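# Push utility cart through self-closing door into yellow bay

## Task

Get the utility cart through the self-closing door into the other room and leave it parked in the yellow bay, with all four of its wheels fully inside the taped outline and none touching the tape. The case of copy paper has to sit in the cart's top tray without any part of it extending beyond the tray's edges. The door must have closed before you end the scene. Either robot or both may do the work. At the end, both grippers must be open and both robots moved away, and nothing may stay in place only because a robot holds it. A robot that has fallen over or is left leaning fails the task.

## Robot and tools

Robots: two identical Hello Robot Stretch 4 units, r1 and r2. Each has an omni-wheel base, a mast with a lift, an arm that telescopes forward, a three-joint wrist, a two-finger gripper and four cameras. Each is about 1.6 m tall, and its base rim lies within 0.23 m of the base origin. A loose object may occasionally be nudged by something outside your control.

Frames: the base frame sits on the floor under the base centre, with x forward, y left and z up. hand_pose is reported in it as a point between the open fingertips, and the printed value may be slightly off. The odometry frame is the base frame as it was when the scene began. Every robot reports in its own frames, so only images, lidar_m and wrist_depth_mm show where the robots are relative to each other.

execute_actions: actions is a list holding one action or none. An empty list only returns state and images. An action is an object keyed by "r1" and/or "r2". Under each key, give base, joints or both, plus optional pace and contact_limits. The other option is end_of_arm on its own. Everything in one action starts at once.
- base: exactly one relative move, measured from where that base last reported itself. translate_m is metres along x, forward positive, from -2 to 2. strafe_m is metres sideways, left positive, from -2 to 2. rotate_rad turns in place, counter-clockwise positive, from -3.2 to 3.2.
- joints: absolute targets by name. lift_m 0 to 1.2 m. arm_m 0 to 0.55 m. wrist_yaw_rad -1.134 to 4.276 (0 forward, + left, 3.14 folded; above 3.4 the arm may block). wrist_pitch_rad -1.117 to 4.259 (0 level, 1.57 down). wrist_roll_rad -1.117 to 4.259 (+ clockwise seen from behind). gripper_m -0.038 to 0.141 m fingertip gap; values below 0 press the fingers together. A joint target outside its range is clipped and the result notes it. Any other bad value or unknown key rejects the whole call.
- pace: "slow", "default", "fast" or "max". Base speed is 0.1, 0.3, 0.4 or 0.6 m/s and turning is 1, 2, 3 or 4 rad/s. These are reduced when the lift is above 0.2, down to 0.3 m/s and 1 rad/s at 1.2.
- contact_limits: {"arm_m": value} from 0 (gentlest) to 0.75, default 0.5. It sets how hard the arm may push before stopping.
- end_of_arm: "enable_torque" restarts wrist or gripper motors that have shut off.
- cameras: a list of names (r1_head_camera, r1_head_left_camera, r1_head_right_camera, r1_wrist_camera, and the same four for r2), or "all". Leaving it out or passing null also gives all; [] gives none.
An action lasts at most 15 s. Any part you leave out may keep pushing toward its earlier target. To unfold a wrist at the start, send lift_m 0.4 with wrist_yaw_rad 0.

wait: seconds from 0 to 10. It commands nothing and returns state and images.
zoom_image: camera plus region [x0, y0, x1, y1] in pixels of that camera's latest full image, origin top-left, at most 504 by 504.
finished_scene: scene, the integer number of the current scene. Ending a scene is final. Once a result reports a stop, any later motion, wait or finish calls in the same reply are skipped.

Results: base_status and joint_status tell how each motion ended. "done" for the base means the wheels turned the full amount, even if they slipped. off_target means it rested short and may still push. contact_stop_at_<key> means it was blocked, and lift, arm or wheels go slack. limit_stop_at_<name> is a built-in stop. limit_stop_at_tilt means a lean over 6 degrees, with joints and wheels slack until it eases. limit_stop_at_own_body is a self-collision guard, likely with pitch below -0.2 and roll below -0.4 or above 4. torque_fault means a wrist or gripper motor went limp until enable_torque. on_its_own lists uncommanded effects; "held at" there is the held target, not the position. lidar_m gives 12 distances in metres for 30-degree sectors, the 1st straight ahead and then counter-clockwise (4th left, 7th behind, 10th right). "-" means nothing seen or closer than 0.25 m. It sees from about 0.15 m up to robot height, misses glass and thin legs, and shows the other robot. wrist_depth_mm is a 7 by 7 grid of depths from the top left, 100 to 2000 mm. base_odometry counts wheel turns, heading from -3.142 to 3.142. If turned_by_wheels and turned_by_imu differ by more than about 0.1 rad, there was a slip or hit. base_tilt gives forward and right in degrees, with a fixed bias of up to 1.5. motor_effort is a percentage, with the peak in brackets; for wheel_0/1/2, positive turns the base right. Neither gripper_m nor "done" proves a grasp, though a firm squeeze shows in gripper effort. pictures names the images in order.

Avoid: letting the robots press together. Once bases touch, even millimetres more is a hard press and can end the run, and no reading reports contact. Robots can drift up to about 3 cm per metre apart, so a shared load can tip one. Do not turn or drive with over 1 kg in the gripper while arm_m exceeds 0.2, and avoid strong pushes or pulls with the gripper raised high. A level gripper holding over about 2 kg causes a torque fault. Also avoid drops, slams and hard pushes. The world keeps running while you compose replies.

Each tool is called after ">>>" as a command line: name --argument value for each argument, lists and objects as JSON in quotes; but a table of rows of numbers goes row by row, as --pt "numbers of a row", without its own name.

## Session

>>> execute_actions --actions '[]'

Scene clock: 0.00 s.
r1.base_odometry: x=+0.000 y=+0.000 heading=+0.000 (m, m, rad; r1's odometry frame)
r1.turned_by_wheels: +0.000 (rad since the last result)
r1.turned_by_imu: +0.000 (rad since the last result)
r1.base_tilt: forward=-0.5 right=+0.3 (deg)
r1.lidar_m: 4.16 2.04 1.34 1.26 0.93 0.63 0.60 0.61 0.84 1.54 1.57 2.10
r1.base_status: not commanded
r1.joint_positions: lift_m=+0.150 arm_m=+0.002 wrist_yaw_rad=+3.111 wrist_pitch_rad=-0.006 wrist_roll_rad=-0.013 gripper_m=+0.057
r1.joint_status: not commanded
r1.motor_effort: lift_m=+20 arm_m=+0 wrist_yaw_rad=+0 wrist_pitch_rad=-8 wrist_roll_rad=+0 gripper_m=-4 wheel_0=-2 wheel_1=+0 wheel_2=-1 (%)
r1.hand_pose: x=-0.1127 y=+0.0962 z=+0.3304 quat_wxyz=(+0.015, +0.003, -0.006, +1.000) (m; r1's base frame)
r1.wrist_depth_mm: - 136 715 741 768 788 820 / - 135 715 741 768 788 820 / - 131 237 741 768 788 820 / 110 136 715 741 768 798 820 / 676 699 715 741 768 798 820 / 668 699 196 741 193 788 809 / 668 683 707 116 750 715 759
r2.base_odometry: x=+0.000 y=+0.000 heading=+0.000 (m, m, rad; r2's odometry frame)
r2.turned_by_wheels: +0.000 (rad since the last result)
r2.turned_by_imu: +0.000 (rad since the last result)
r2.base_tilt: forward=+0.6 right=+0.8 (deg)
r2.lidar_m: 1.86 1.84 1.86 1.53 1.52 1.72 2.88 2.85 3.23 1.50 4.21 2.26
r2.base_status: not commanded
r2.joint_positions: lift_m=+0.300 arm_m=+0.003 wrist_yaw_rad=+3.080 wrist_pitch_rad=-0.011 wrist_roll_rad=+0.016 gripper_m=+0.057
r2.joint_status: not commanded
r2.motor_effort: lift_m=+21 arm_m=-2 wrist_yaw_rad=-1 wrist_pitch_rad=-8 wrist_roll_rad=-1 gripper_m=-2 wheel_0=+1 wheel_1=+0 wheel_2=+0 (%)
r2.hand_pose: x=-0.1091 y=+0.1049 z=+0.4810 quat_wxyz=(+0.031, +0.006, +0.008, +0.999) (m; r2's base frame)
r2.wrist_depth_mm: 139 189 - - - 1756 1397 / - 142 - - - 1708 1366 / 104 141 - - - 1756 1430 / 113 140 - - - 1756 1430 / 137 - - - - 1756 1397 / - - 204 1921 201 1618 1397 / 1397 1229 1229 141 1205 1118 1160
pictures: r1_head_camera, r1_head_left_camera, r1_head_right_camera, r1_wrist_camera, r2_head_camera, r2_head_left_camera, r2_head_right_camera, r2_wrist_camera
Images, in order (width x height): r1_head_camera 420x560, r1_head_left_camera 420x672, r1_head_right_camera 420x672, r1_wrist_camera 616x392, r2_head_camera 420x560, r2_head_left_camera 420x672, r2_head_right_camera 420x672, r2_wrist_camera 616x392.

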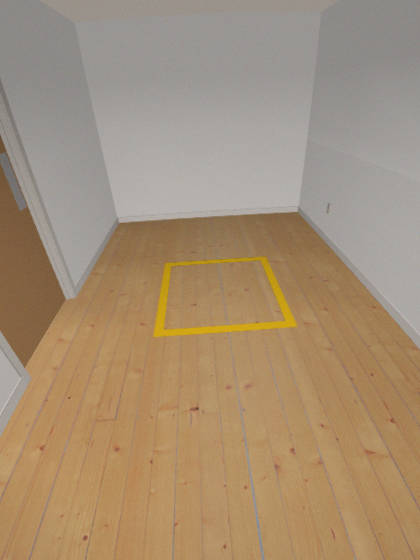

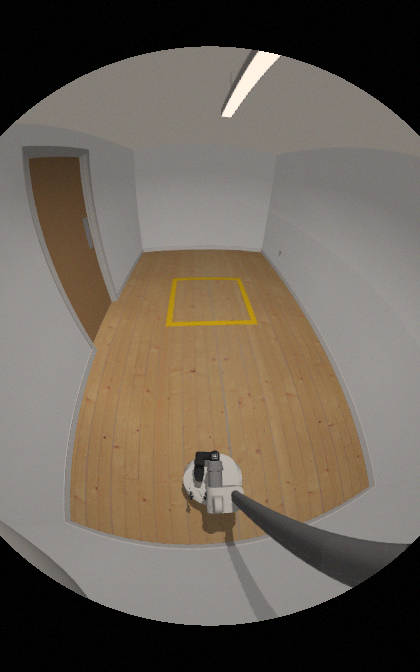

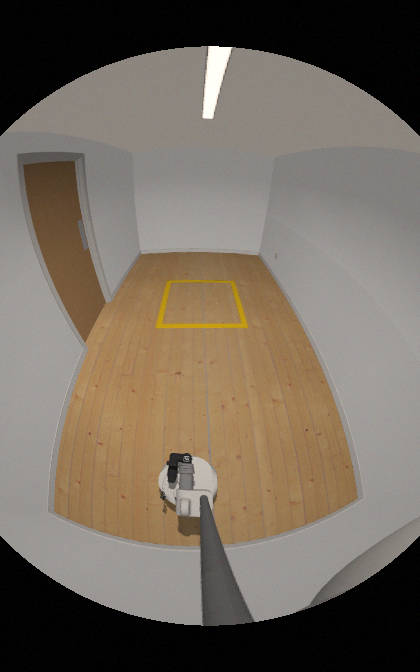

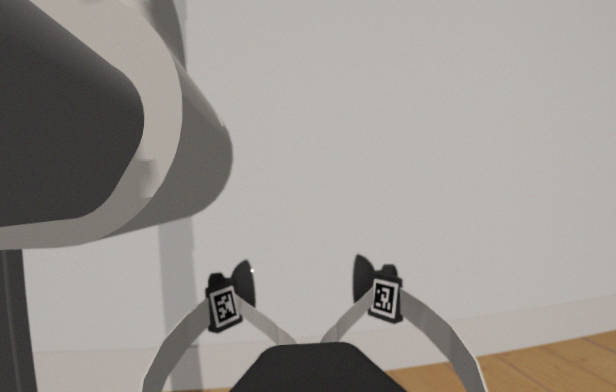

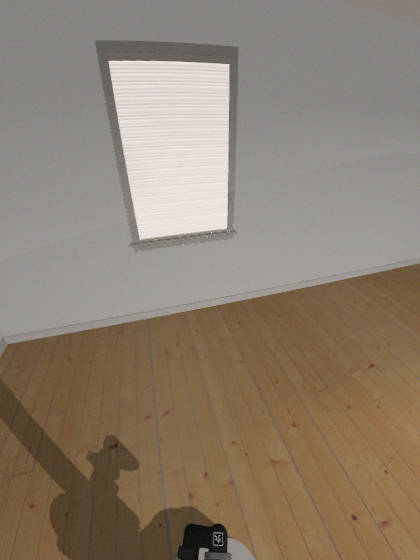

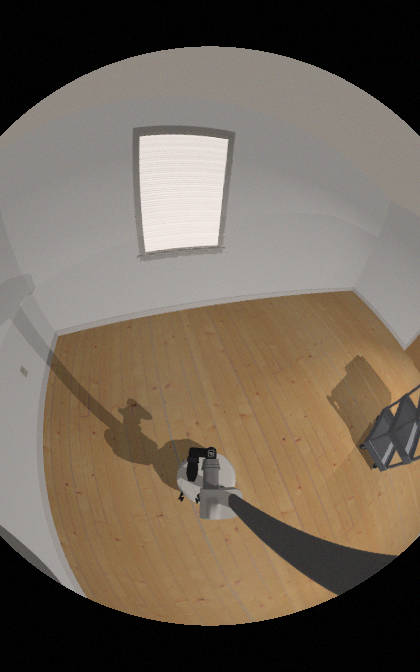

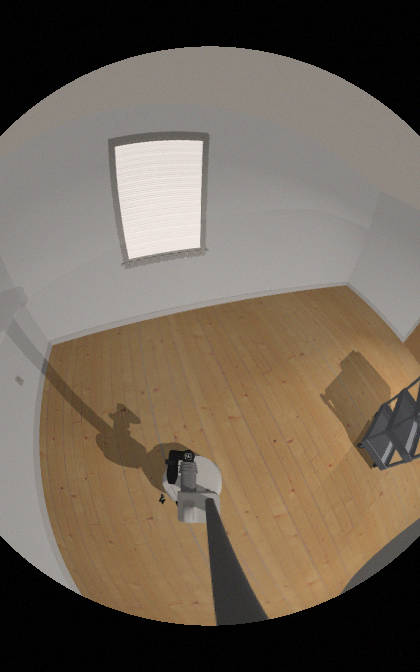

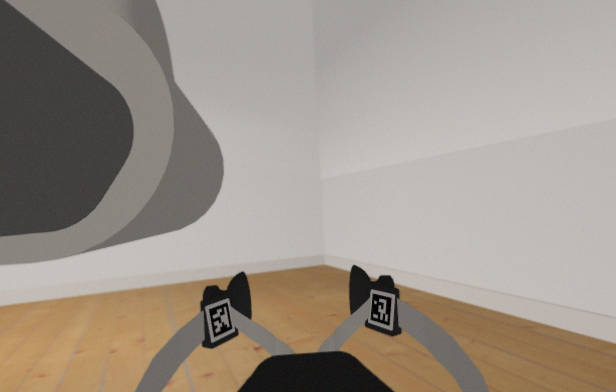

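>>> execute_actions --actions '[{"r1":{"base":{"translate_m":1.9},"pace":"fast"},"r2":{"base":{"rotate_rad":-1.35},"joints":{"lift_m":0.6,"wrist_yaw_rad":0}}}]' --cameras '[]'

>>> execute_actions --actions '[{"r1":{"base":{"rotate_rad":1.57},"pace":"fast"}}]' --cameras '["r1_head_camera","r1_head_left_camera","r2_head_camera","r2_head_left_camera","r2_wrist_camera"]'

Scene clock: 12.50 s.
r1.base_odometry: x=+1.900 y=+0.001 heading=+0.000 (m, m, rad; r1's odometry frame)
r1.turned_by_wheels: +0.000 (rad since the last result)
r1.turned_by_imu: -0.002 (rad since the last result)
r1.base_tilt: forward=-0.6 right=+0.1 (deg)
r1.lidar_m: 2.27 2.03 1.43 1.39 1.47 1.87 2.48 2.18 1.57 1.44 1.50 1.98
r1.base_status: done
r1.joint_positions: lift_m=+0.150 arm_m=+0.002 wrist_yaw_rad=+3.111 wrist_pitch_rad=-0.006 wrist_roll_rad=-0.013 gripper_m=+0.057
r1.joint_status: not commanded
r1.motor_effort: lift_m=+20(19) arm_m=+0(0) wrist_yaw_rad=+0(0) wrist_pitch_rad=-7(8) wrist_roll_rad=+0(0) gripper_m=-3(5) wheel_0=+2(11) wheel_1=+1(8) wheel_2=+2(9) (%)
r1.hand_pose: x=-0.1127 y=+0.0962 z=+0.3304 quat_wxyz=(+0.015, +0.003, -0.006, +1.000) (m; r1's base frame)
r1.wrist_depth_mm: - 135 - - - 1983 1499 / - 135 - - - - 1537 / - 131 237 - - - 1499 / 110 136 - - - - 1499 / 1921 - - - - 1808 1537 / 1281 1281 196 1229 193 1098 1042 / 878 809 820 116 820 723 750
r2.base_odometry: x=+0.000 y=+0.000 heading=-1.349 (m, m, rad; r2's odometry frame)
r2.turned_by_wheels: -1.349 (rad since the last result)
r2.turned_by_imu: -1.337 (rad since the last result)
r2.base_tilt: forward=+0.6 right=+0.8 (deg)
r2.lidar_m: 1.49 2.95 1.98 1.85 1.92 1.65 1.54 1.56 2.02 2.86 2.92 1.52
r2.base_status: done
r2.joint_positions: lift_m=+0.600 arm_m=+0.003 wrist_yaw_rad=+0.000 wrist_pitch_rad=-0.011 wrist_roll_rad=+0.016 gripper_m=+0.057
r2.joint_status: all done
r2.motor_effort: lift_m=+23(25) arm_m=-1(2) wrist_yaw_rad=-3(7) wrist_pitch_rad=-8(8) wrist_roll_rad=+0(1) gripper_m=-5(4) wheel_0=+4(10) wheel_1=+3(10) wheel_2=+2(4) (%)
r2.hand_pose: x=+0.4620 y=-0.0873 z=+0.7812 quat_wxyz=(+1.000, +0.008, -0.006, +0.000) (m; r2's base frame)
r2.wrist_depth_mm: - - - - - - - / - - - - - - - / - - - - - - - / - - - - 1537 - - / - - - - - - - / - - 204 - 202 - - / - 1863 1756 141 1308 1661 1808
pictures: none
No camera images: the call's "cameras" was empty. Leave "cameras" out to get every camera's image.

Scene clock: 14.23 s.
r1.base_odometry: x=+1.900 y=+0.001 heading=+1.570 (m, m, rad; r1's odometry frame)
r1.turned_by_wheels: +1.570 (rad since the last result)
r1.turned_by_imu: +1.576 (rad since the last result)
r1.base_tilt: forward=-0.5 right=+0.3 (deg)
r1.lidar_m: 1.37 1.48 1.84 2.49 2.21 1.53 1.45 1.49 1.95 2.27 2.09 1.44
r1.base_status: done
r1.joint_positions: lift_m=+0.150 arm_m=+0.002 wrist_yaw_rad=+3.111 wrist_pitch_rad=-0.006 wrist_roll_rad=-0.013 gripper_m=+0.057
r1.joint_status: not commanded
r1.motor_effort: lift_m=+20(20) arm_m=+0(0) wrist_yaw_rad=-1(1) wrist_pitch_rad=-7(8) wrist_roll_rad=+0(1) gripper_m=-9(8) wheel_0=-5(9) wheel_1=-1(10) wheel_2=+0(9) (%)
r1.hand_pose: x=-0.1127 y=+0.0962 z=+0.3304 quat_wxyz=(+0.015, +0.003, -0.006, +1.000) (m; r1's base frame)
r1.wrist_depth_mm: - 135 1576 1618 1661 1756 1863 / - 136 1576 1618 1661 1756 1756 / - 131 238 1618 1708 1756 1808 / 110 136 1576 1618 1661 1756 1808 / 1464 1499 1537 1618 1708 1756 1756 / 1281 1281 196 1229 194 1098 1025 / 866 809 820 116 820 715 759
r2.base_odometry: x=+0.000 y=+0.000 heading=-1.349 (m, m, rad; r2's odometry frame)
r2.turned_by_wheels: +0.000 (rad since the last result)
r2.turned_by_imu: +0.000 (rad since the last result)
r2.base_tilt: forward=+0.6 right=+0.8 (deg)
r2.lidar_m: 1.49 2.94 1.99 1.85 1.94 1.63 1.54 1.56 2.03 2.86 2.91 1.51
r2.base_status: not commanded
r2.joint_positions: lift_m=+0.600 arm_m=+0.003 wrist_yaw_rad=+0.000 wrist_pitch_rad=-0.011 wrist_roll_rad=+0.016 gripper_m=+0.057
r2.joint_status: not commanded
r2.motor_effort: lift_m=+24(24) arm_m=-1(2) wrist_yaw_rad=-3(2) wrist_pitch_rad=-8(8) wrist_roll_rad=-1(1) gripper_m=-3(4) wheel_0=+4(4) wheel_1=+3(3) wheel_2=+2(2) (%)
r2.hand_pose: x=+0.4620 y=-0.0873 z=+0.7812 quat_wxyz=(+1.000, +0.008, -0.006, +0.000) (m; r2's base frame)
r2.wrist_depth_mm: - - - - - - - / - - - - - - - / - - - - - - - / - - - - 1499 - - / - - - - - - - / - - 204 - 202 - - / - 1863 1863 141 1336 1618 1756
pictures: r1_head_camera, r1_head_left_camera, r2_head_camera, r2_head_left_camera, r2_wrist_camera
Images, in order (width x height): r1_head_camera 420x560, r1_head_left_camera 420x672, r2_head_camera 420x560, r2_head_left_camera 420x672, r2_wrist_camera 616x392.

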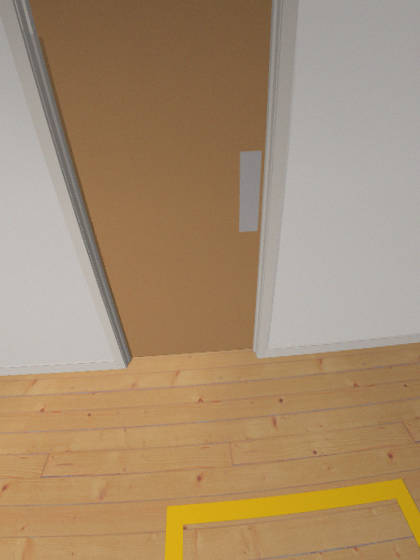

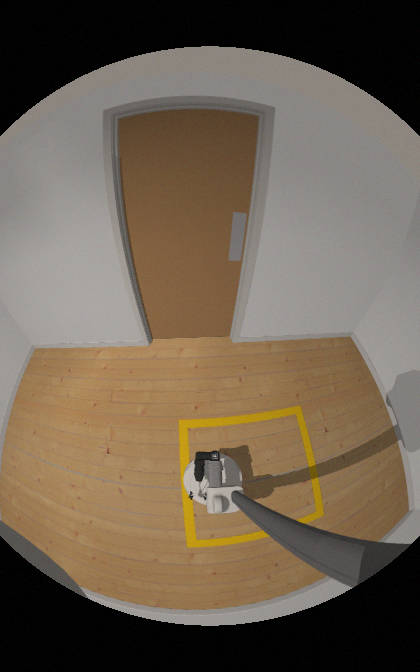

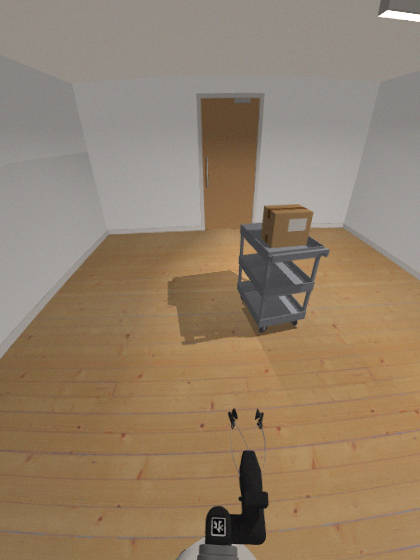

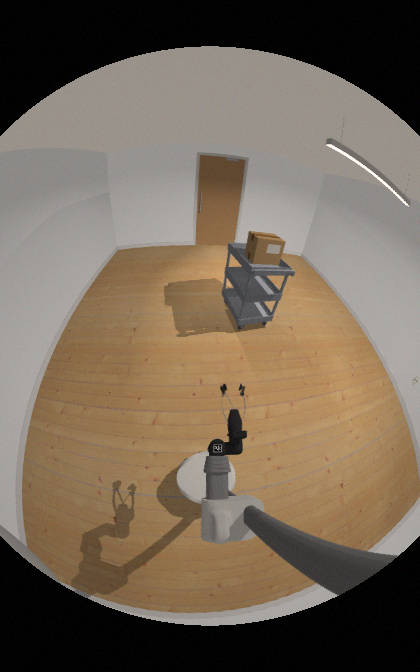

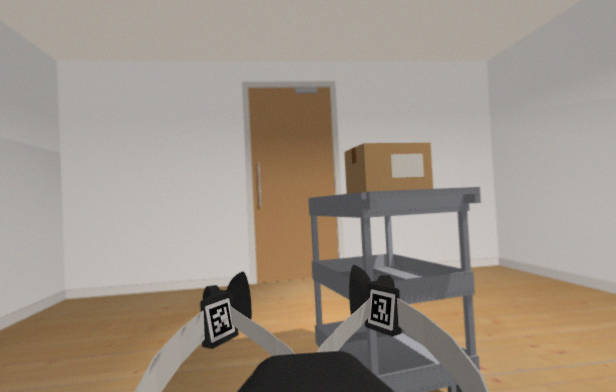

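>>> zoom_image --camera "r2_head_camera" --region '[210, 190, 360, 350]'

Region (210, 190, 360, 350) of r2_head_camera's 420x560 image, scaled by 3.150, with more detail than that image has; it fills the left 472 columns of this view, and the rest is white.

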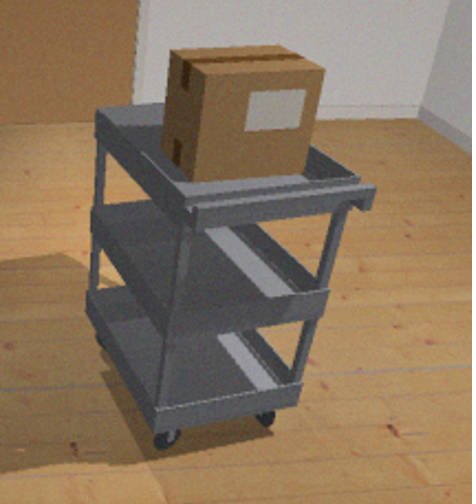

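>>> execute_actions --actions '[{"r1":{"base":{"rotate_rad":-3.087},"pace":"fast"},"r2":{"base":{"rotate_rad":0.45},"joints":{"lift_m":0.68,"wrist_roll_rad":1.57,"gripper_m":0.12},"pace":"fast"}}]' --cameras '[]'

>>> execute_actions --actions '[{"r1":{"base":{"translate_m":-1.15},"pace":"fast"},"r2":{"base":{"strafe_m":-1.12},"pace":"fast"}}]' --cameras '["r1_head_left_camera","r2_head_camera"]'

>>> execute_actions --actions '[{"r1":{"base":{"translate_m":-0.4},"pace":"slow"},"r2":{"base":{"translate_m":0.4},"pace":"fast"}}]' --cameras '["r1_head_left_camera","r2_head_camera","r2_head_left_camera","r2_wrist_camera"]'

Scene clock: 28.50 s.
r1.base_odometry: x=+1.900 y=+0.001 heading=-1.517 (m, m, rad; r1's odometry frame)
r1.turned_by_wheels: -3.087 (rad since the last result)
r1.turned_by_imu: -3.100 (rad since the last result)
r1.base_tilt: forward=-0.5 right=+0.3 (deg)
r1.lidar_m: 1.45 1.51 2.11 2.28 1.94 1.40 1.44 1.46 1.96 2.47 2.05 1.52
r1.base_status: done
r1.joint_positions: lift_m=+0.150 arm_m=+0.002 wrist_yaw_rad=+3.111 wrist_pitch_rad=-0.006 wrist_roll_rad=-0.013 gripper_m=+0.057
r1.joint_status: not commanded
r1.motor_effort: lift_m=+20(20) arm_m=+0(0) wrist_yaw_rad=+0(1) wrist_pitch_rad=-7(8) wrist_roll_rad=+0(0) gripper_m=-4(5) wheel_0=+2(11) wheel_1=+1(12) wheel_2=+1(12) (%)
r1.hand_pose: x=-0.1126 y=+0.0962 z=+0.3304 quat_wxyz=(+0.015, +0.003, -0.006, +1.000) (m; r1's base frame)
r1.wrist_depth_mm: - 136 1576 1576 1537 1576 1576 / - 135 1537 1576 1537 1576 1576 / - 131 238 1576 1537 1576 1576 / 110 136 1576 1618 1537 1537 1576 / 1430 1499 1576 1576 1499 1576 1576 / 1281 1281 196 1229 193 1118 1042 / 878 809 820 116 820 715 750
r2.base_odometry: x=+0.000 y=+0.000 heading=-0.900 (m, m, rad; r2's odometry frame)
r2.turned_by_wheels: +0.450 (rad since the last result)
r2.turned_by_imu: +0.447 (rad since the last result)
r2.base_tilt: forward=+0.6 right=+0.8 (deg)
r2.lidar_m: 3.24 2.07 1.84 1.89 1.69 1.54 1.57 1.93 2.85 2.87 1.61 1.49
r2.base_status: done
r2.joint_positions: lift_m=+0.680 arm_m=+0.003 wrist_yaw_rad=+0.000 wrist_pitch_rad=-0.011 wrist_roll_rad=+1.570 gripper_m=+0.120
r2.joint_status: all done
r2.motor_effort: lift_m=+23(25) arm_m=-1(1) wrist_yaw_rad=-1(3) wrist_pitch_rad=-9(9) wrist_roll_rad=-1(4) gripper_m=-1(2) wheel_0=-2(9) wheel_1=-1(10) wheel_2=+0(4) (%)
r2.hand_pose: x=+0.4620 y=-0.0874 z=+0.8613 quat_wxyz=(+0.707, +0.707, -0.004, +0.004) (m; r2's base frame)
r2.wrist_depth_mm: - - - - - 1537 1098 / - - - - - 1576 1118 / - - - - - 1618 1078 / - - - - - 1618 1098 / - - - - - 1618 1138 / - - - - 204 1537 1160 / - - - 136 - 1576 1138
pictures: none
No camera images: the call's "cameras" was empty. Leave "cameras" out to get every camera's image.

Scene clock: 32.67 s.
r1.base_odometry: x=+1.838 y=+1.149 heading=-1.517 (m, m, rad; r1's odometry frame)
r1.turned_by_wheels: +0.000 (rad since the last result)
r1.turned_by_imu: +0.000 (rad since the last result)
r1.base_tilt: forward=-0.3 right=+0.3 (deg)
r1.lidar_m: 2.59 2.69 2.37 0.85 0.41 0.30 0.29 0.30 0.45 0.92 2.59 2.68
r1.base_status: done
r1.joint_positions: lift_m=+0.150 arm_m=+0.002 wrist_yaw_rad=+3.111 wrist_pitch_rad=-0.006 wrist_roll_rad=-0.013 gripper_m=+0.057
r1.joint_status: not commanded
r1.motor_effort: lift_m=+20(20) arm_m=+0(0) wrist_yaw_rad=+0(0) wrist_pitch_rad=-8(7) wrist_roll_rad=-1(1) gripper_m=-4(4) wheel_0=-3(11) wheel_1=-1(8) wheel_2=-2(11) (%)
r1.hand_pose: x=-0.1126 y=+0.0962 z=+0.3304 quat_wxyz=(+0.015, +0.003, -0.006, +1.000) (m; r1's base frame)
r1.wrist_depth_mm: - 136 413 421 427 430 347 / - 135 413 421 430 433 353 / - 131 238 418 427 433 357 / 110 136 415 421 430 433 353 / 397 407 413 421 427 433 359 / 402 407 196 421 193 433 359 / 399 404 415 117 430 410 359
r2.base_odometry: x=-0.877 y=-0.697 heading=-0.900 (m, m, rad; r2's odometry frame)
r2.turned_by_wheels: +0.000 (rad since the last result)
r2.turned_by_imu: -0.001 (rad since the last result)
r2.base_tilt: forward=+0.6 right=+0.8 (deg)
r2.lidar_m: 1.09 3.23 2.89 2.90 2.14 1.94 1.96 2.00 1.81 1.84 2.27 3.87
r2.base_status: done
r2.joint_positions: lift_m=+0.680 arm_m=+0.003 wrist_yaw_rad=+0.000 wrist_pitch_rad=-0.011 wrist_roll_rad=+1.570 gripper_m=+0.120
r2.joint_status: not commanded
r2.motor_effort: lift_m=+22(23) arm_m=-2(1) wrist_yaw_rad=-2(0) wrist_pitch_rad=-8(8) wrist_roll_rad=+0(1) gripper_m=-1(1) wheel_0=-1(11) wheel_1=+1(14) wheel_2=+0(1) (%)
r2.hand_pose: x=+0.4620 y=-0.0874 z=+0.8613 quat_wxyz=(+0.707, +0.707, -0.004, +0.004) (m; r2's base frame)
r2.wrist_depth_mm: - - - - - 1618 1098 / - - - - - 1576 1098 / - - - - - 1430 1008 / - - 1118 1118 1308 1336 991 / - - - 1138 1336 1336 991 / - - - - 204 1160 1042 / - - - 136 - 1576 1118
pictures: r1_head_left_camera, r2_head_camera
Images, in order (width x height): r1_head_left_camera 420x672, r2_head_camera 420x560.

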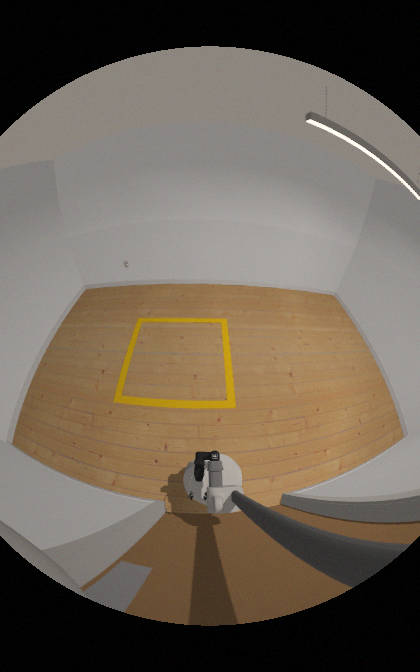

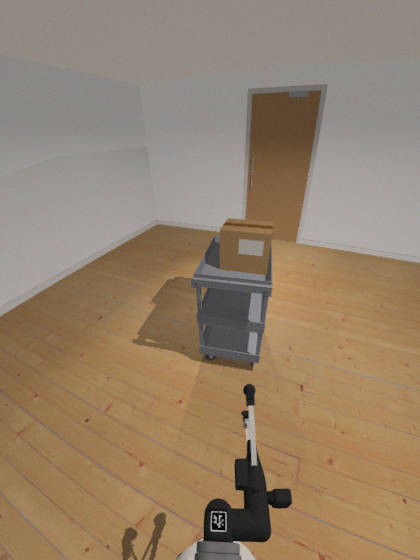

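Scene clock: 37.97 s.
r1.base_odometry: x=+1.817 y=+1.548 heading=-1.517 (m, m, rad; r1's odometry frame)
r1.turned_by_wheels: +0.000 (rad since the last result)
r1.turned_by_imu: +0.001 (rad since the last result)
r1.base_tilt: forward=-0.5 right=+0.3 (deg)
r1.lidar_m: 2.99 3.12 0.36 0.34 2.39 0.31 0.25 - 0.25 0.30 0.58 3.09
r1.base_status: done
r1.joint_positions: lift_m=+0.150 arm_m=+0.002 wrist_yaw_rad=+3.111 wrist_pitch_rad=-0.006 wrist_roll_rad=-0.013 gripper_m=+0.057
r1.joint_status: not commanded
r1.motor_effort: lift_m=+20(20) arm_m=+0(0) wrist_yaw_rad=-1(1) wrist_pitch_rad=-8(8) wrist_roll_rad=-1(0) gripper_m=-8(4) wheel_0=-6(11) wheel_1=-10(18) wheel_2=+14(21) (%)
r1.hand_pose: x=-0.1126 y=+0.0962 z=+0.3304 quat_wxyz=(+0.015, +0.003, -0.006, +1.000) (m; r1's base frame)
r1.wrist_depth_mm: - 136 375 445 - - - / - 135 377 445 - - - / - 131 238 442 - - - / 110 136 373 439 - - - / 274 320 366 439 1618 - 1863 / 283 320 196 427 193 1098 1025 / 285 306 368 116 732 715 750
r2.base_odometry: x=-0.628 y=-1.010 heading=-0.899 (m, m, rad; r2's odometry frame)
r2.turned_by_wheels: +0.000 (rad since the last result)
r2.turned_by_imu: +0.001 (rad since the last result)
r2.base_tilt: forward=+0.6 right=+0.8 (deg)
r2.lidar_m: 0.69 3.09 2.76 2.76 2.54 2.31 2.31 2.14 1.95 1.98 2.43 0.70
r2.base_status: done
r2.joint_positions: lift_m=+0.680 arm_m=+0.003 wrist_yaw_rad=+0.000 wrist_pitch_rad=-0.011 wrist_roll_rad=+1.570 gripper_m=+0.120
r2.joint_status: not commanded
r2.motor_effort: lift_m=+22(22) arm_m=-2(2) wrist_yaw_rad=-1(2) wrist_pitch_rad=-8(8) wrist_roll_rad=+1(1) gripper_m=+0(0) wheel_0=+2(6) wheel_1=+1(9) wheel_2=+3(10) (%)
r2.hand_pose: x=+0.4620 y=-0.0874 z=+0.8613 quat_wxyz=(+0.707, +0.707, -0.004, +0.004) (m; r2's base frame)
r2.wrist_depth_mm: - - - - - 1537 1118 / - - - - - 1576 1060 / - - 707 521 1098 676 539 / - - 715 535 1138 732 831 / - - 732 544 1205 732 866 / - - 741 559 204 580 866 / - - - 135 - 597 615
pictures: r1_head_left_camera, r2_head_camera, r2_head_left_camera, r2_wrist_camera
Images, in order (width x height): r1_head_left_camera 420x672, r2_head_camera 420x560, r2_head_left_camera 420x672, r2_wrist_camera 616x392.

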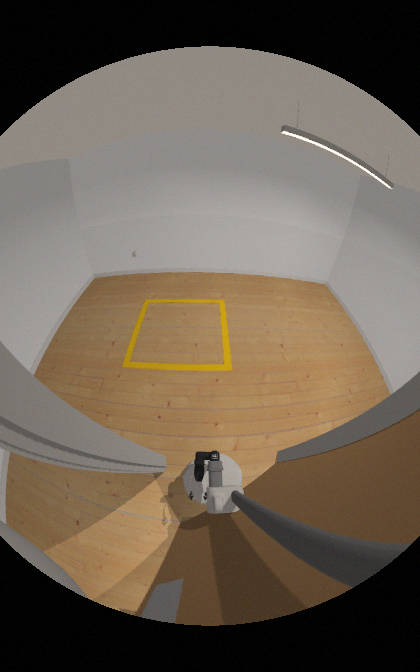

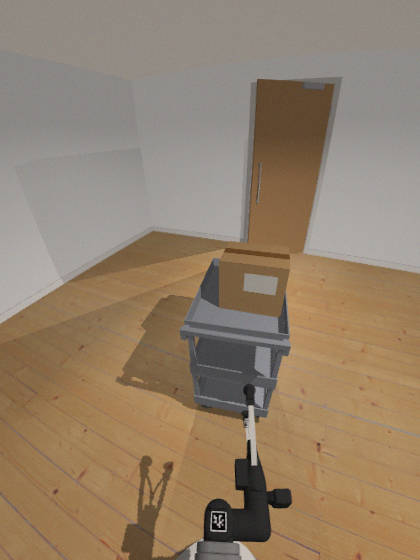

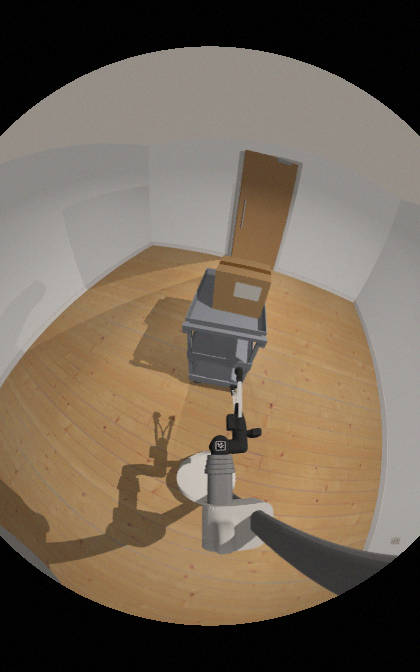

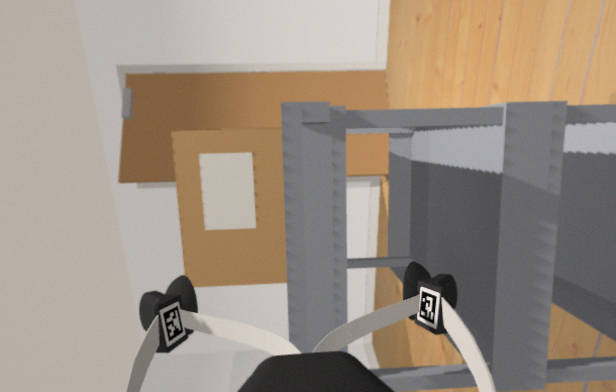

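>>> execute_actions --actions '[{"r1":{"base":{"translate_m":-0.5},"pace":"slow"},"r2":{"base":{"translate_m":0.24},"joints":{"lift_m":0.67},"pace":"slow"}}]' --cameras '["r2_head_camera","r2_wrist_camera"]'

>>> execute_actions --actions '[{"r1":{"base":{"strafe_m":-0.45},"pace":"slow"},"r2":{"joints":{"gripper_m":0.0}}}]' --cameras '["r1_head_left_camera","r2_head_camera","r2_wrist_camera"]'

Scene clock: 48.67 s.
r1.base_odometry: x=+1.791 y=+2.047 heading=-1.517 (m, m, rad; r1's odometry frame)
r1.turned_by_wheels: +0.000 (rad since the last result)
r1.turned_by_imu: +0.002 (rad since the last result)
r1.base_tilt: forward=-0.4 right=+0.4 (deg)
r1.lidar_m: 3.48 0.65 0.79 2.24 2.39 3.32 1.62 0.25 - 0.25 0.29 0.70
r1.base_status: done
r1.joint_positions: lift_m=+0.150 arm_m=+0.002 wrist_yaw_rad=+3.111 wrist_pitch_rad=-0.006 wrist_roll_rad=-0.013 gripper_m=+0.057
r1.joint_status: not commanded
r1.motor_effort: lift_m=+20(20) arm_m=+0(0) wrist_yaw_rad=+0(0) wrist_pitch_rad=-7(7) wrist_roll_rad=-1(1) gripper_m=-5(6) wheel_0=-3(8) wheel_1=-9(14) wheel_2=+9(19) (%)
r1.hand_pose: x=-0.1126 y=+0.0962 z=+0.3304 quat_wxyz=(+0.015, +0.003, -0.006, +1.000) (m; r1's base frame)
r1.wrist_depth_mm: - 136 - - - - - / - 135 1921 - - - - / - 131 238 - - - - / 110 136 - - - - - / 300 - 1756 - - - 1921 / 319 1281 196 1205 193 1098 1042 / 320 759 820 116 809 715 750
r2.base_odometry: x=-0.479 y=-1.197 heading=-0.899 (m, m, rad; r2's odometry frame)
r2.turned_by_wheels: +0.000 (rad since the last result)
r2.turned_by_imu: +0.001 (rad since the last result)
r2.base_tilt: forward=+0.6 right=+0.8 (deg)
r2.lidar_m: 0.47 0.51 2.70 2.69 2.79 2.53 2.56 2.26 2.03 2.06 2.54 0.47
r2.base_status: done
r2.joint_positions: lift_m=+0.670 arm_m=+0.003 wrist_yaw_rad=+0.000 wrist_pitch_rad=-0.011 wrist_roll_rad=+1.570 gripper_m=+0.120
r2.joint_status: all done
r2.motor_effort: lift_m=+17(21) arm_m=-1(1) wrist_yaw_rad=+0(2) wrist_pitch_rad=-8(8) wrist_roll_rad=+0(1) gripper_m=-1(1) wheel_0=+4(6) wheel_1=+4(8) wheel_2=-3(1) (%)
r2.hand_pose: x=+0.4620 y=-0.0874 z=+0.8517 quat_wxyz=(+0.707, +0.707, -0.004, +0.004) (m; r2's base frame)
r2.wrist_depth_mm: - - - 216 287 291 296 / - - - 279 854 621 488 / - 459 462 287 904 699 504 / - 473 477 294 917 707 500 / - 492 492 298 946 723 508 / - 504 496 304 204 676 508 / - - - 136 - 621 512
pictures: r2_head_camera, r2_wrist_camera
Images, in order (width x height): r2_head_camera 420x560, r2_wrist_camera 616x392.

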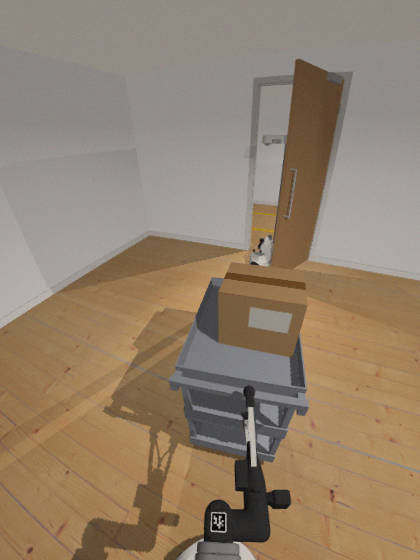

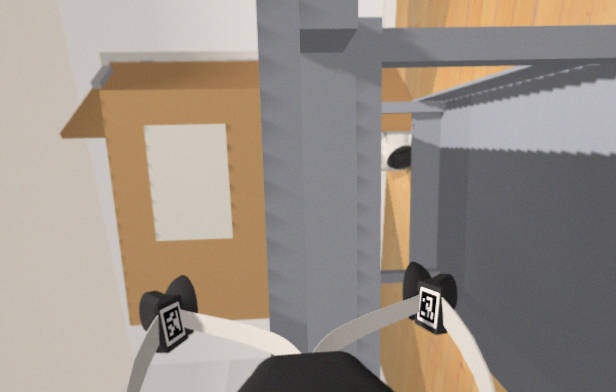

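Scene clock: 54.43 s.
r1.base_odometry: x=+1.346 y=+2.025 heading=-1.511 (m, m, rad; r1's odometry frame)
r1.turned_by_wheels: +0.007 (rad since the last result)
r1.turned_by_imu: +0.009 (rad since the last result)
r1.base_tilt: forward=-0.5 right=+0.4 (deg)
r1.lidar_m: 0.41 3.62 0.97 2.30 2.87 1.70 1.58 0.43 0.25 0.25 0.25 0.25
r1.base_status: strafe_m contact_stop (by the wheels' count: -0.446 of -0.450)
r1.joint_positions: lift_m=+0.150 arm_m=+0.002 wrist_yaw_rad=+3.111 wrist_pitch_rad=-0.006 wrist_roll_rad=-0.013 gripper_m=+0.057
r1.joint_status: not commanded
r1.on_its_own: the wheels are slack since a contact_stop
r1.motor_effort: lift_m=+20(20) arm_m=+0(0) wrist_yaw_rad=-1(1) wrist_pitch_rad=-8(8) wrist_roll_rad=-1(0) gripper_m=-6(1) wheel_0=-1(32) wheel_1=+0(26) wheel_2=+0(7) (%)
r1.hand_pose: x=-0.1126 y=+0.0962 z=+0.3304 quat_wxyz=(+0.015, +0.003, -0.006, +1.000) (m; r1's base frame)
r1.wrist_depth_mm: - 136 - - - - - / - 135 - 1921 - - - / - 131 238 - - - - / 110 136 - - - - - / 1921 - - 1808 1921 - 1921 / 1255 1255 196 1229 193 1118 1042 / 866 820 820 116 809 715 750
r2.base_odometry: x=-0.479 y=-1.197 heading=-0.899 (m, m, rad; r2's odometry frame)
r2.turned_by_wheels: +0.000 (rad since the last result)
r2.turned_by_imu: +0.001 (rad since the last result)
r2.base_tilt: forward=+0.6 right=+0.8 (deg)
r2.lidar_m: 0.49 0.53 2.70 2.70 2.77 2.52 2.56 2.26 2.04 2.07 2.51 0.48
r2.base_status: not commanded
r2.joint_positions: lift_m=+0.670 arm_m=+0.003 wrist_yaw_rad=+0.000 wrist_pitch_rad=-0.011 wrist_roll_rad=+1.570 gripper_m=+0.000
r2.joint_status: all done
r2.motor_effort: lift_m=+19(19) arm_m=-2(1) wrist_yaw_rad=-1(2) wrist_pitch_rad=-7(11) wrist_roll_rad=+2(0) gripper_m=-8(8) wheel_0=+4(3) wheel_1=+4(3) wheel_2=-3(3) (%)
r2.hand_pose: x=+0.4620 y=-0.0874 z=+0.8516 quat_wxyz=(+0.707, +0.707, -0.004, +0.004) (m; r2's base frame)
r2.wrist_depth_mm: - - - 218 286 291 294 / - - - 277 866 609 484 / - 459 466 286 931 699 496 / - 473 477 293 931 707 500 / - 492 488 298 917 707 508 / - - 500 204 831 683 508 / - - - 145 320 597 512
pictures: r1_head_left_camera, r2_head_camera, r2_wrist_camera
Images, in order (width x height): r1_head_left_camera 420x672, r2_head_camera 420x560, r2_wrist_camera 616x392.

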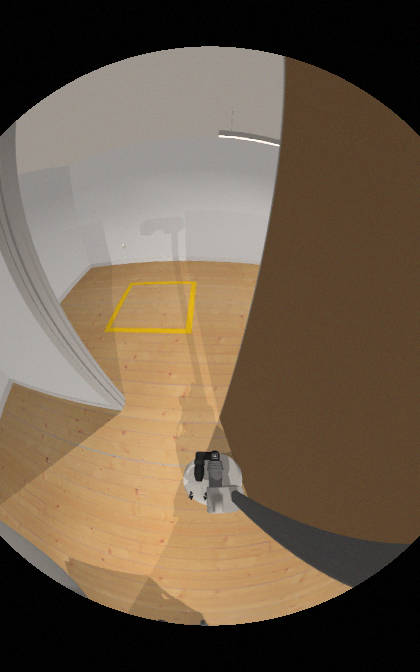

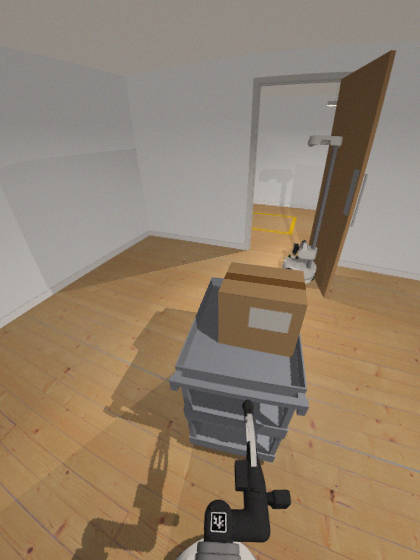

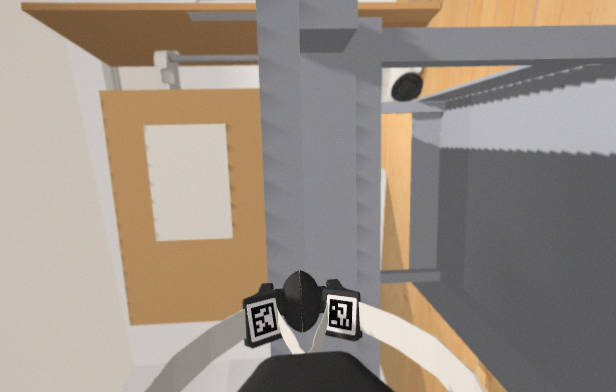

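>>> execute_actions --actions '[{"r1":{"base":{"translate_m":-0.28}},"r2":{"joints":{"gripper_m":0.1}}}]' --cameras '[]'

>>> execute_actions --actions '[{"r2":{"joints":{"lift_m":0.687,"arm_m":0.03}}}]' --cameras '["r2_wrist_camera"]'

>>> execute_actions --actions '[{"r2":{"joints":{"gripper_m":-0.02}}}]' --cameras '["r1_head_right_camera","r2_head_camera","r2_wrist_camera"]'

Scene clock: 61.33 s.
r1.base_odometry: x=+1.329 y=+2.304 heading=-1.511 (m, m, rad; r1's odometry frame)
r1.turned_by_wheels: +0.000 (rad since the last result)
r1.turned_by_imu: +0.000 (rad since the last result)
r1.base_tilt: forward=-0.4 right=+0.2 (deg)
r1.lidar_m: 0.51 1.17 1.16 2.74 2.87 1.39 1.31 3.08 0.25 - 0.25 0.25
r1.base_status: done
r1.joint_positions: lift_m=+0.150 arm_m=+0.002 wrist_yaw_rad=+3.111 wrist_pitch_rad=-0.006 wrist_roll_rad=-0.013 gripper_m=+0.057
r1.joint_status: not commanded
r1.motor_effort: lift_m=+20(20) arm_m=+0(0) wrist_yaw_rad=-1(1) wrist_pitch_rad=-8(7) wrist_roll_rad=-1(0) gripper_m=-4(6) wheel_0=-2(7) wheel_1=-3(8) wheel_2=+3(8) (%)
r1.hand_pose: x=-0.1126 y=+0.0962 z=+0.3304 quat_wxyz=(+0.015, +0.003, -0.006, +1.000) (m; r1's base frame)
r1.wrist_depth_mm: - 135 - - - - - / - 135 - 1618 - - - / - 131 238 - - - - / 110 136 - - - - - / 1921 - - 1756 1863 - 1921 / 1255 1255 196 1229 193 1098 1042 / 866 809 809 116 820 707 750
r2.base_odometry: x=-0.479 y=-1.198 heading=-0.899 (m, m, rad; r2's odometry frame)
r2.turned_by_wheels: +0.000 (rad since the last result)
r2.turned_by_imu: +0.001 (rad since the last result)
r2.base_tilt: forward=+0.5 right=+0.8 (deg)
r2.lidar_m: 0.47 0.53 2.70 2.67 2.77 2.52 2.54 2.25 2.03 2.05 2.54 0.49
r2.base_status: not commanded
r2.joint_positions: lift_m=+0.670 arm_m=+0.003 wrist_yaw_rad=+0.000 wrist_pitch_rad=-0.011 wrist_roll_rad=+1.570 gripper_m=+0.100
r2.joint_status: all done
r2.motor_effort: lift_m=+20(20) arm_m=-1(2) wrist_yaw_rad=+0(2) wrist_pitch_rad=-8(15) wrist_roll_rad=+0(0) gripper_m=-2(7) wheel_0=+4(3) wheel_1=+3(4) wheel_2=-3(3) (%)
r2.hand_pose: x=+0.4620 y=-0.0875 z=+0.8515 quat_wxyz=(+0.707, +0.707, -0.004, +0.004) (m; r2's base frame)
r2.wrist_depth_mm: - - - 218 290 290 298 / - 1921 - 279 866 621 488 / - 455 462 286 904 699 500 / - 469 473 291 917 707 504 / - 488 496 300 931 707 504 / - - 218 306 200 683 508 / - - - 131 - 591 508
pictures: none
No camera images: the call's "cameras" was empty. Leave "cameras" out to get every camera's image.

Scene clock: 62.13 s.
r1.base_odometry: x=+1.329 y=+2.304 heading=-1.511 (m, m, rad; r1's odometry frame)
r1.turned_by_wheels: +0.000 (rad since the last result)
r1.turned_by_imu: +0.000 (rad since the last result)
r1.base_tilt: forward=-0.6 right=+0.2 (deg)
r1.lidar_m: 0.50 1.14 1.16 2.74 2.87 1.41 1.31 3.09 0.25 - 0.25 0.25
r1.base_status: not commanded
r1.joint_positions: lift_m=+0.150 arm_m=+0.002 wrist_yaw_rad=+3.111 wrist_pitch_rad=-0.006 wrist_roll_rad=-0.013 gripper_m=+0.057
r1.joint_status: not commanded
r1.motor_effort: lift_m=+20(20) arm_m=+0(0) wrist_yaw_rad=+0(1) wrist_pitch_rad=-8(8) wrist_roll_rad=+0(1) gripper_m=-8(3) wheel_0=-1(2) wheel_1=-3(3) wheel_2=+2(2) (%)
r1.hand_pose: x=-0.1126 y=+0.0962 z=+0.3304 quat_wxyz=(+0.015, +0.003, -0.006, +1.000) (m; r1's base frame)
r1.wrist_depth_mm: - 136 - - - - - / - 136 - 1661 - - - / - 131 238 - - - - / 110 136 - - - - - / 1921 - - 1756 1863 - 1921 / 1255 1281 196 1205 193 1098 1042 / 866 809 820 116 809 723 750
r2.base_odometry: x=-0.479 y=-1.198 heading=-0.899 (m, m, rad; r2's odometry frame)
r2.turned_by_wheels: +0.000 (rad since the last result)
r2.turned_by_imu: +0.000 (rad since the last result)
r2.base_tilt: forward=+0.6 right=+0.8 (deg)
r2.lidar_m: 0.48 0.53 2.70 2.70 2.80 2.53 2.54 2.24 2.03 2.06 2.54 0.49
r2.base_status: not commanded
r2.joint_positions: lift_m=+0.687 arm_m=+0.029 wrist_yaw_rad=+0.000 wrist_pitch_rad=-0.011 wrist_roll_rad=+1.570 gripper_m=+0.100
r2.joint_status: all done
r2.motor_effort: lift_m=+24(23) arm_m=+4(4) wrist_yaw_rad=+0(0) wrist_pitch_rad=-8(8) wrist_roll_rad=+0(2) gripper_m=-2(3) wheel_0=+3(4) wheel_1=+4(3) wheel_2=-3(3) (%)
r2.hand_pose: x=+0.4886 y=-0.0874 z=+0.8682 quat_wxyz=(+0.707, +0.707, -0.004, +0.004) (m; r2's base frame)
r2.wrist_depth_mm: - - - 213 253 266 266 / - 424 433 255 258 778 504 / - 433 436 204 265 732 517 / - 452 452 209 271 741 525 / - 466 462 213 278 741 530 / - - 218 219 200 707 530 / - - - 131 293 609 530
pictures: r2_wrist_camera
Images, in order (width x height): r2_wrist_camera 616x392.

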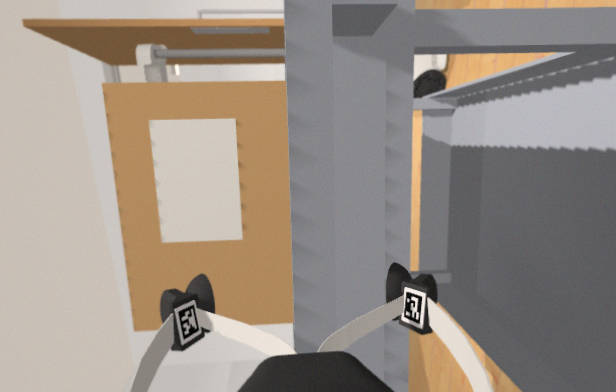

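Scene clock: 64.07 s.
r1.base_odometry: x=+1.329 y=+2.304 heading=-1.511 (m, m, rad; r1's odometry frame)
r1.turned_by_wheels: +0.000 (rad since the last result)
r1.turned_by_imu: +0.000 (rad since the last result)
r1.base_tilt: forward=-0.7 right=+0.2 (deg)
r1.lidar_m: 0.52 1.17 1.17 2.74 2.89 1.42 1.31 3.09 0.25 - 0.25 0.25
r1.base_status: not commanded
r1.joint_positions: lift_m=+0.150 arm_m=+0.002 wrist_yaw_rad=+3.111 wrist_pitch_rad=-0.006 wrist_roll_rad=-0.013 gripper_m=+0.057
r1.joint_status: not commanded
r1.motor_effort: lift_m=+20(19) arm_m=+0(0) wrist_yaw_rad=-1(0) wrist_pitch_rad=-8(8) wrist_roll_rad=+0(0) gripper_m=-4(7) wheel_0=-1(2) wheel_1=-3(3) wheel_2=+2(3) (%)
r1.hand_pose: x=-0.1126 y=+0.0962 z=+0.3304 quat_wxyz=(+0.015, +0.003, -0.006, +1.000) (m; r1's base frame)
r1.wrist_depth_mm: - 135 - - - - - / - 135 - 1618 - - - / - 131 237 - - - - / 110 136 - - - - - / 1863 - - 1756 1808 - 1921 / 1281 1255 196 1205 194 1098 1025 / 866 809 820 116 820 715 759
r2.base_odometry: x=-0.479 y=-1.198 heading=-0.899 (m, m, rad; r2's odometry frame)
r2.turned_by_wheels: +0.000 (rad since the last result)
r2.turned_by_imu: +0.000 (rad since the last result)
r2.base_tilt: forward=+0.6 right=+0.8 (deg)
r2.lidar_m: 0.47 0.53 2.70 2.69 2.79 2.52 2.57 2.26 2.04 2.05 2.53 0.47
r2.base_status: not commanded
r2.joint_positions: lift_m=+0.687 arm_m=+0.030 wrist_yaw_rad=+0.002 wrist_pitch_rad=-0.004 wrist_roll_rad=+1.570 gripper_m=-0.019
r2.joint_status: all done
r2.on_its_own: wrist_pitch_rad is at rest, and its effort (-29) is outside its rest range (-23 to +23)
r2.motor_effort: lift_m=+24(24) arm_m=+1(4) wrist_yaw_rad=-8(7) wrist_pitch_rad=-29(30) wrist_roll_rad=+0(2) gripper_m=-28(26) wheel_0=+3(4) wheel_1=+3(4) wheel_2=-1(3) (%)
r2.hand_pose: x=+0.4893 y=-0.0868 z=+0.8661 quat_wxyz=(+0.707, +0.707, -0.001, +0.002) (m; r2's base frame)
r2.wrist_depth_mm: - - - 190 250 259 263 / - 418 424 194 255 723 492 / - 427 433 198 262 715 504 / - 442 445 203 268 723 512 / - 455 462 266 276 723 521 / - 473 206 209 185 683 517 / - - - 146 289 569 517
pictures: r1_head_right_camera, r2_head_camera, r2_wrist_camera
Images, in order (width x height): r1_head_right_camera 420x672, r2_head_camera 420x560, r2_wrist_camera 616x392.

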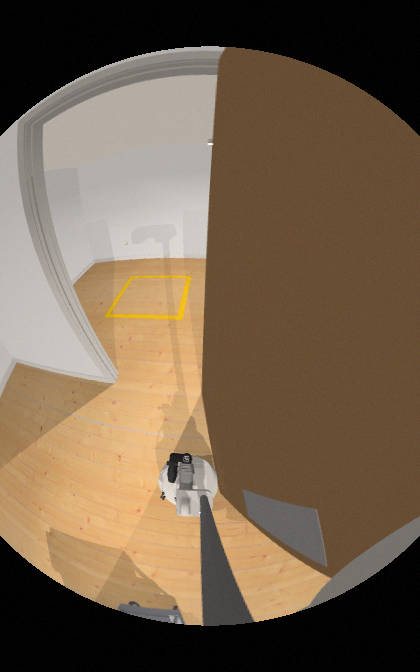

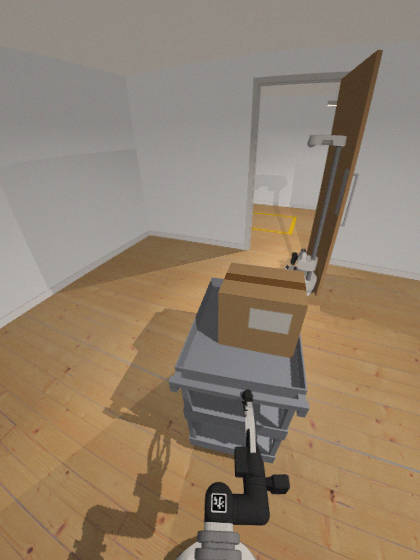

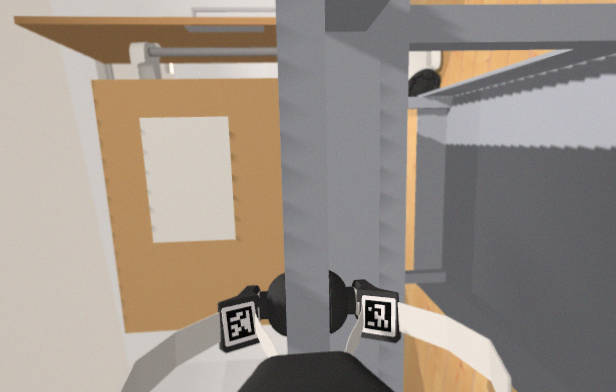

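>>> execute_actions --actions '[{"r1":{"base":{"translate_m":-0.13},"joints":{"arm_m":0.2},"pace":"slow"},"r2":{"base":{"translate_m":0.4},"joints":{"lift_m":0.682},"pace":"slow"}}]' --cameras '["r1_head_right_camera","r2_head_camera"]'

>>> execute_actions --actions '[{"r1":{"base":{"strafe_m":-0.1},"pace":"slow"},"r2":{"base":{"strafe_m":0.12},"pace":"slow"}}]' --cameras '["r1_head_right_camera","r2_head_camera"]'

Scene clock: 79.20 s.
r1.base_odometry: x=+1.321 y=+2.434 heading=-1.511 (m, m, rad; r1's odometry frame)
r1.turned_by_wheels: +0.000 (rad since the last result)
r1.turned_by_imu: +0.000 (rad since the last result)
r1.base_tilt: forward=-0.6 right=+0.4 (deg)
r1.lidar_m: 0.53 1.26 1.36 2.74 2.89 0.86 0.82 2.81 2.07 2.03 0.25 0.26
r1.base_status: done
r1.joint_positions: lift_m=+0.150 arm_m=+0.198 wrist_yaw_rad=+3.111 wrist_pitch_rad=-0.006 wrist_roll_rad=-0.013 gripper_m=+0.057
r1.joint_status: all done
r1.motor_effort: lift_m=+20(20) arm_m=+8(7) wrist_yaw_rad=+1(1) wrist_pitch_rad=-8(8) wrist_roll_rad=+0(1) gripper_m=-4(4) wheel_0=-3(5) wheel_1=-4(7) wheel_2=+5(6) (%)
r1.hand_pose: x=+0.0837 y=+0.0962 z=+0.3304 quat_wxyz=(+0.015, +0.003, -0.006, +1.000) (m; r1's base frame)
r1.wrist_depth_mm: 116 - - 1336 - - - / - 119 - 1430 1336 - - / 107 120 332 1756 1756 - - / 116 179 394 - - - - / - 397 - 1756 1205 - 1921 / 1281 389 196 1205 193 1098 1042 / 866 349 357 116 768 715 759
r2.base_odometry: x=-0.230 y=-1.510 heading=-0.898 (m, m, rad; r2's odometry frame)
r2.turned_by_wheels: +0.001 (rad since the last result)
r2.turned_by_imu: +0.001 (rad since the last result)
r2.base_tilt: forward=+0.6 right=+0.8 (deg)
r2.lidar_m: 0.48 0.55 2.55 2.57 3.17 2.89 2.93 2.43 2.17 2.20 2.69 0.47
r2.base_status: done
r2.joint_positions: lift_m=+0.682 arm_m=+0.030 wrist_yaw_rad=+0.000 wrist_pitch_rad=-0.009 wrist_roll_rad=+1.570 gripper_m=-0.019
r2.joint_status: all done
r2.motor_effort: lift_m=+18(23) arm_m=+1(1) wrist_yaw_rad=+0(17) wrist_pitch_rad=-15(30) wrist_roll_rad=+0(1) gripper_m=-23(27) wheel_0=+6(8) wheel_1=+4(5) wheel_2=-4(13) (%)
r2.hand_pose: x=+0.4891 y=-0.0875 z=+0.8630 quat_wxyz=(+0.707, +0.707, -0.003, +0.003) (m; r2's base frame)
r2.wrist_depth_mm: - 1576 - 175 233 243 251 / - 402 407 181 240 715 504 / - 418 418 188 251 707 504 / - 439 442 195 262 715 508 / - 466 466 204 273 723 517 / - - 210 208 185 647 521 / - - - 139 298 554 517
pictures: r1_head_right_camera, r2_head_camera
Images, in order (width x height): r1_head_right_camera 420x672, r2_head_camera 420x560.

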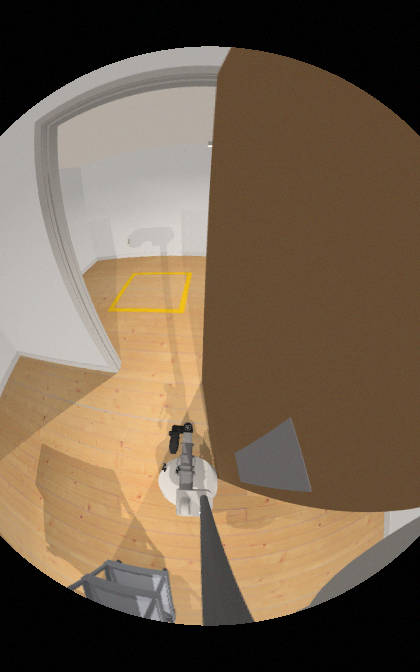

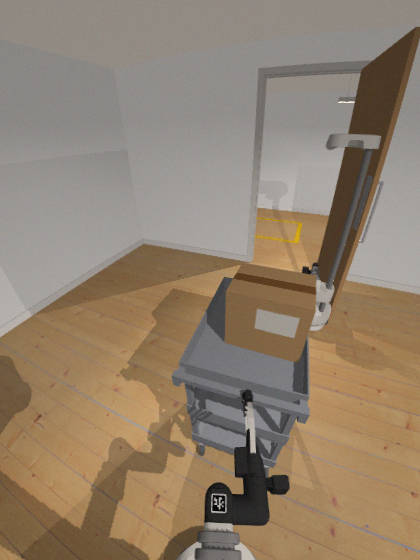

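Scene clock: 81.53 s.
r1.base_odometry: x=+1.222 y=+2.428 heading=-1.510 (m, m, rad; r1's odometry frame)
r1.turned_by_wheels: +0.000 (rad since the last result)
r1.turned_by_imu: +0.000 (rad since the last result)
r1.base_tilt: forward=-0.5 right=+0.5 (deg)
r1.lidar_m: 0.43 1.31 1.36 2.84 2.98 0.92 0.92 2.66 1.98 1.91 0.25 0.25
r1.base_status: done
r1.joint_positions: lift_m=+0.150 arm_m=+0.198 wrist_yaw_rad=+3.111 wrist_pitch_rad=-0.006 wrist_roll_rad=-0.013 gripper_m=+0.057
r1.joint_status: not commanded
r1.motor_effort: lift_m=+20(20) arm_m=+9(9) wrist_yaw_rad=+0(1) wrist_pitch_rad=-8(8) wrist_roll_rad=+0(0) gripper_m=-3(4) wheel_0=+6(11) wheel_1=-4(8) wheel_2=+0(3) (%)
r1.hand_pose: x=+0.0837 y=+0.0962 z=+0.3304 quat_wxyz=(+0.015, +0.003, -0.006, +1.000) (m; r1's base frame)
r1.wrist_depth_mm: 116 - - - 1397 - - / - 119 - - 1336 - - / 107 120 332 - 1808 - - / 115 180 392 - - - - / - 397 - - 1205 1808 1921 / 1255 389 196 1229 193 1098 1025 / 866 347 357 116 768 715 750
r2.base_odometry: x=-0.136 y=-1.436 heading=-0.898 (m, m, rad; r2's odometry frame)
r2.turned_by_wheels: +0.000 (rad since the last result)
r2.turned_by_imu: -0.001 (rad since the last result)
r2.base_tilt: forward=+0.6 right=+0.8 (deg)
r2.lidar_m: 0.49 2.69 2.45 2.47 3.04 2.87 2.89 2.54 2.29 2.29 2.83 0.44
r2.base_status: done
r2.joint_positions: lift_m=+0.682 arm_m=+0.030 wrist_yaw_rad=-0.004 wrist_pitch_rad=-0.009 wrist_roll_rad=+1.570 gripper_m=-0.019
r2.joint_status: not commanded
r2.motor_effort: lift_m=+18(18) arm_m=+1(1) wrist_yaw_rad=+9(30) wrist_pitch_rad=-15(15) wrist_roll_rad=+0(1) gripper_m=-26(26) wheel_0=-6(13) wheel_1=+2(7) wheel_2=+0(3) (%)
r2.hand_pose: x=+0.4888 y=-0.0885 z=+0.8629 quat_wxyz=(+0.707, +0.707, -0.004, +0.002) (m; r2's base frame)
r2.wrist_depth_mm: - 364 373 154 210 661 504 / - 382 392 165 223 707 508 / - 413 418 175 238 723 512 / - 449 452 187 255 723 512 / - - 488 202 278 699 512 / - - 209 206 185 640 517 / - - - 138 - 1366 492
pictures: r1_head_right_camera, r2_head_camera
Images, in order (width x height): r1_head_right_camera 420x672, r2_head_camera 420x560.

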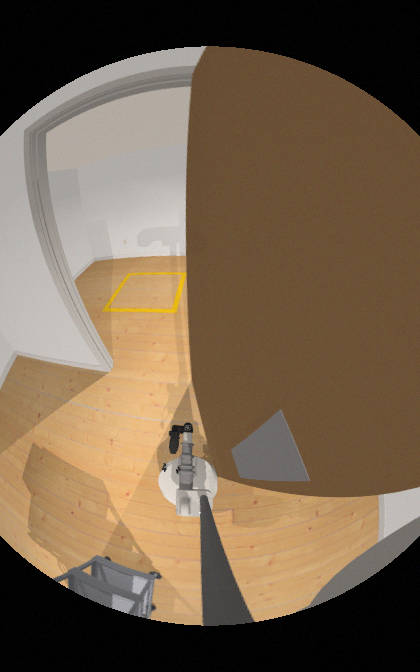

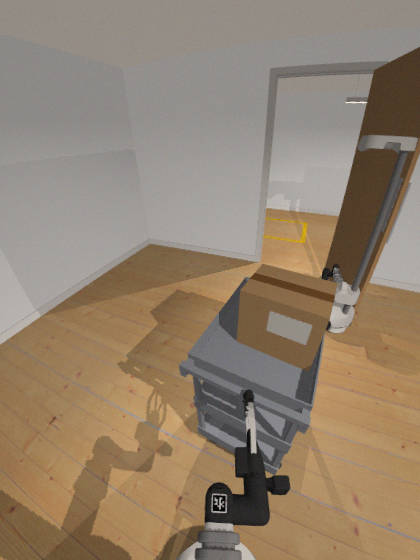

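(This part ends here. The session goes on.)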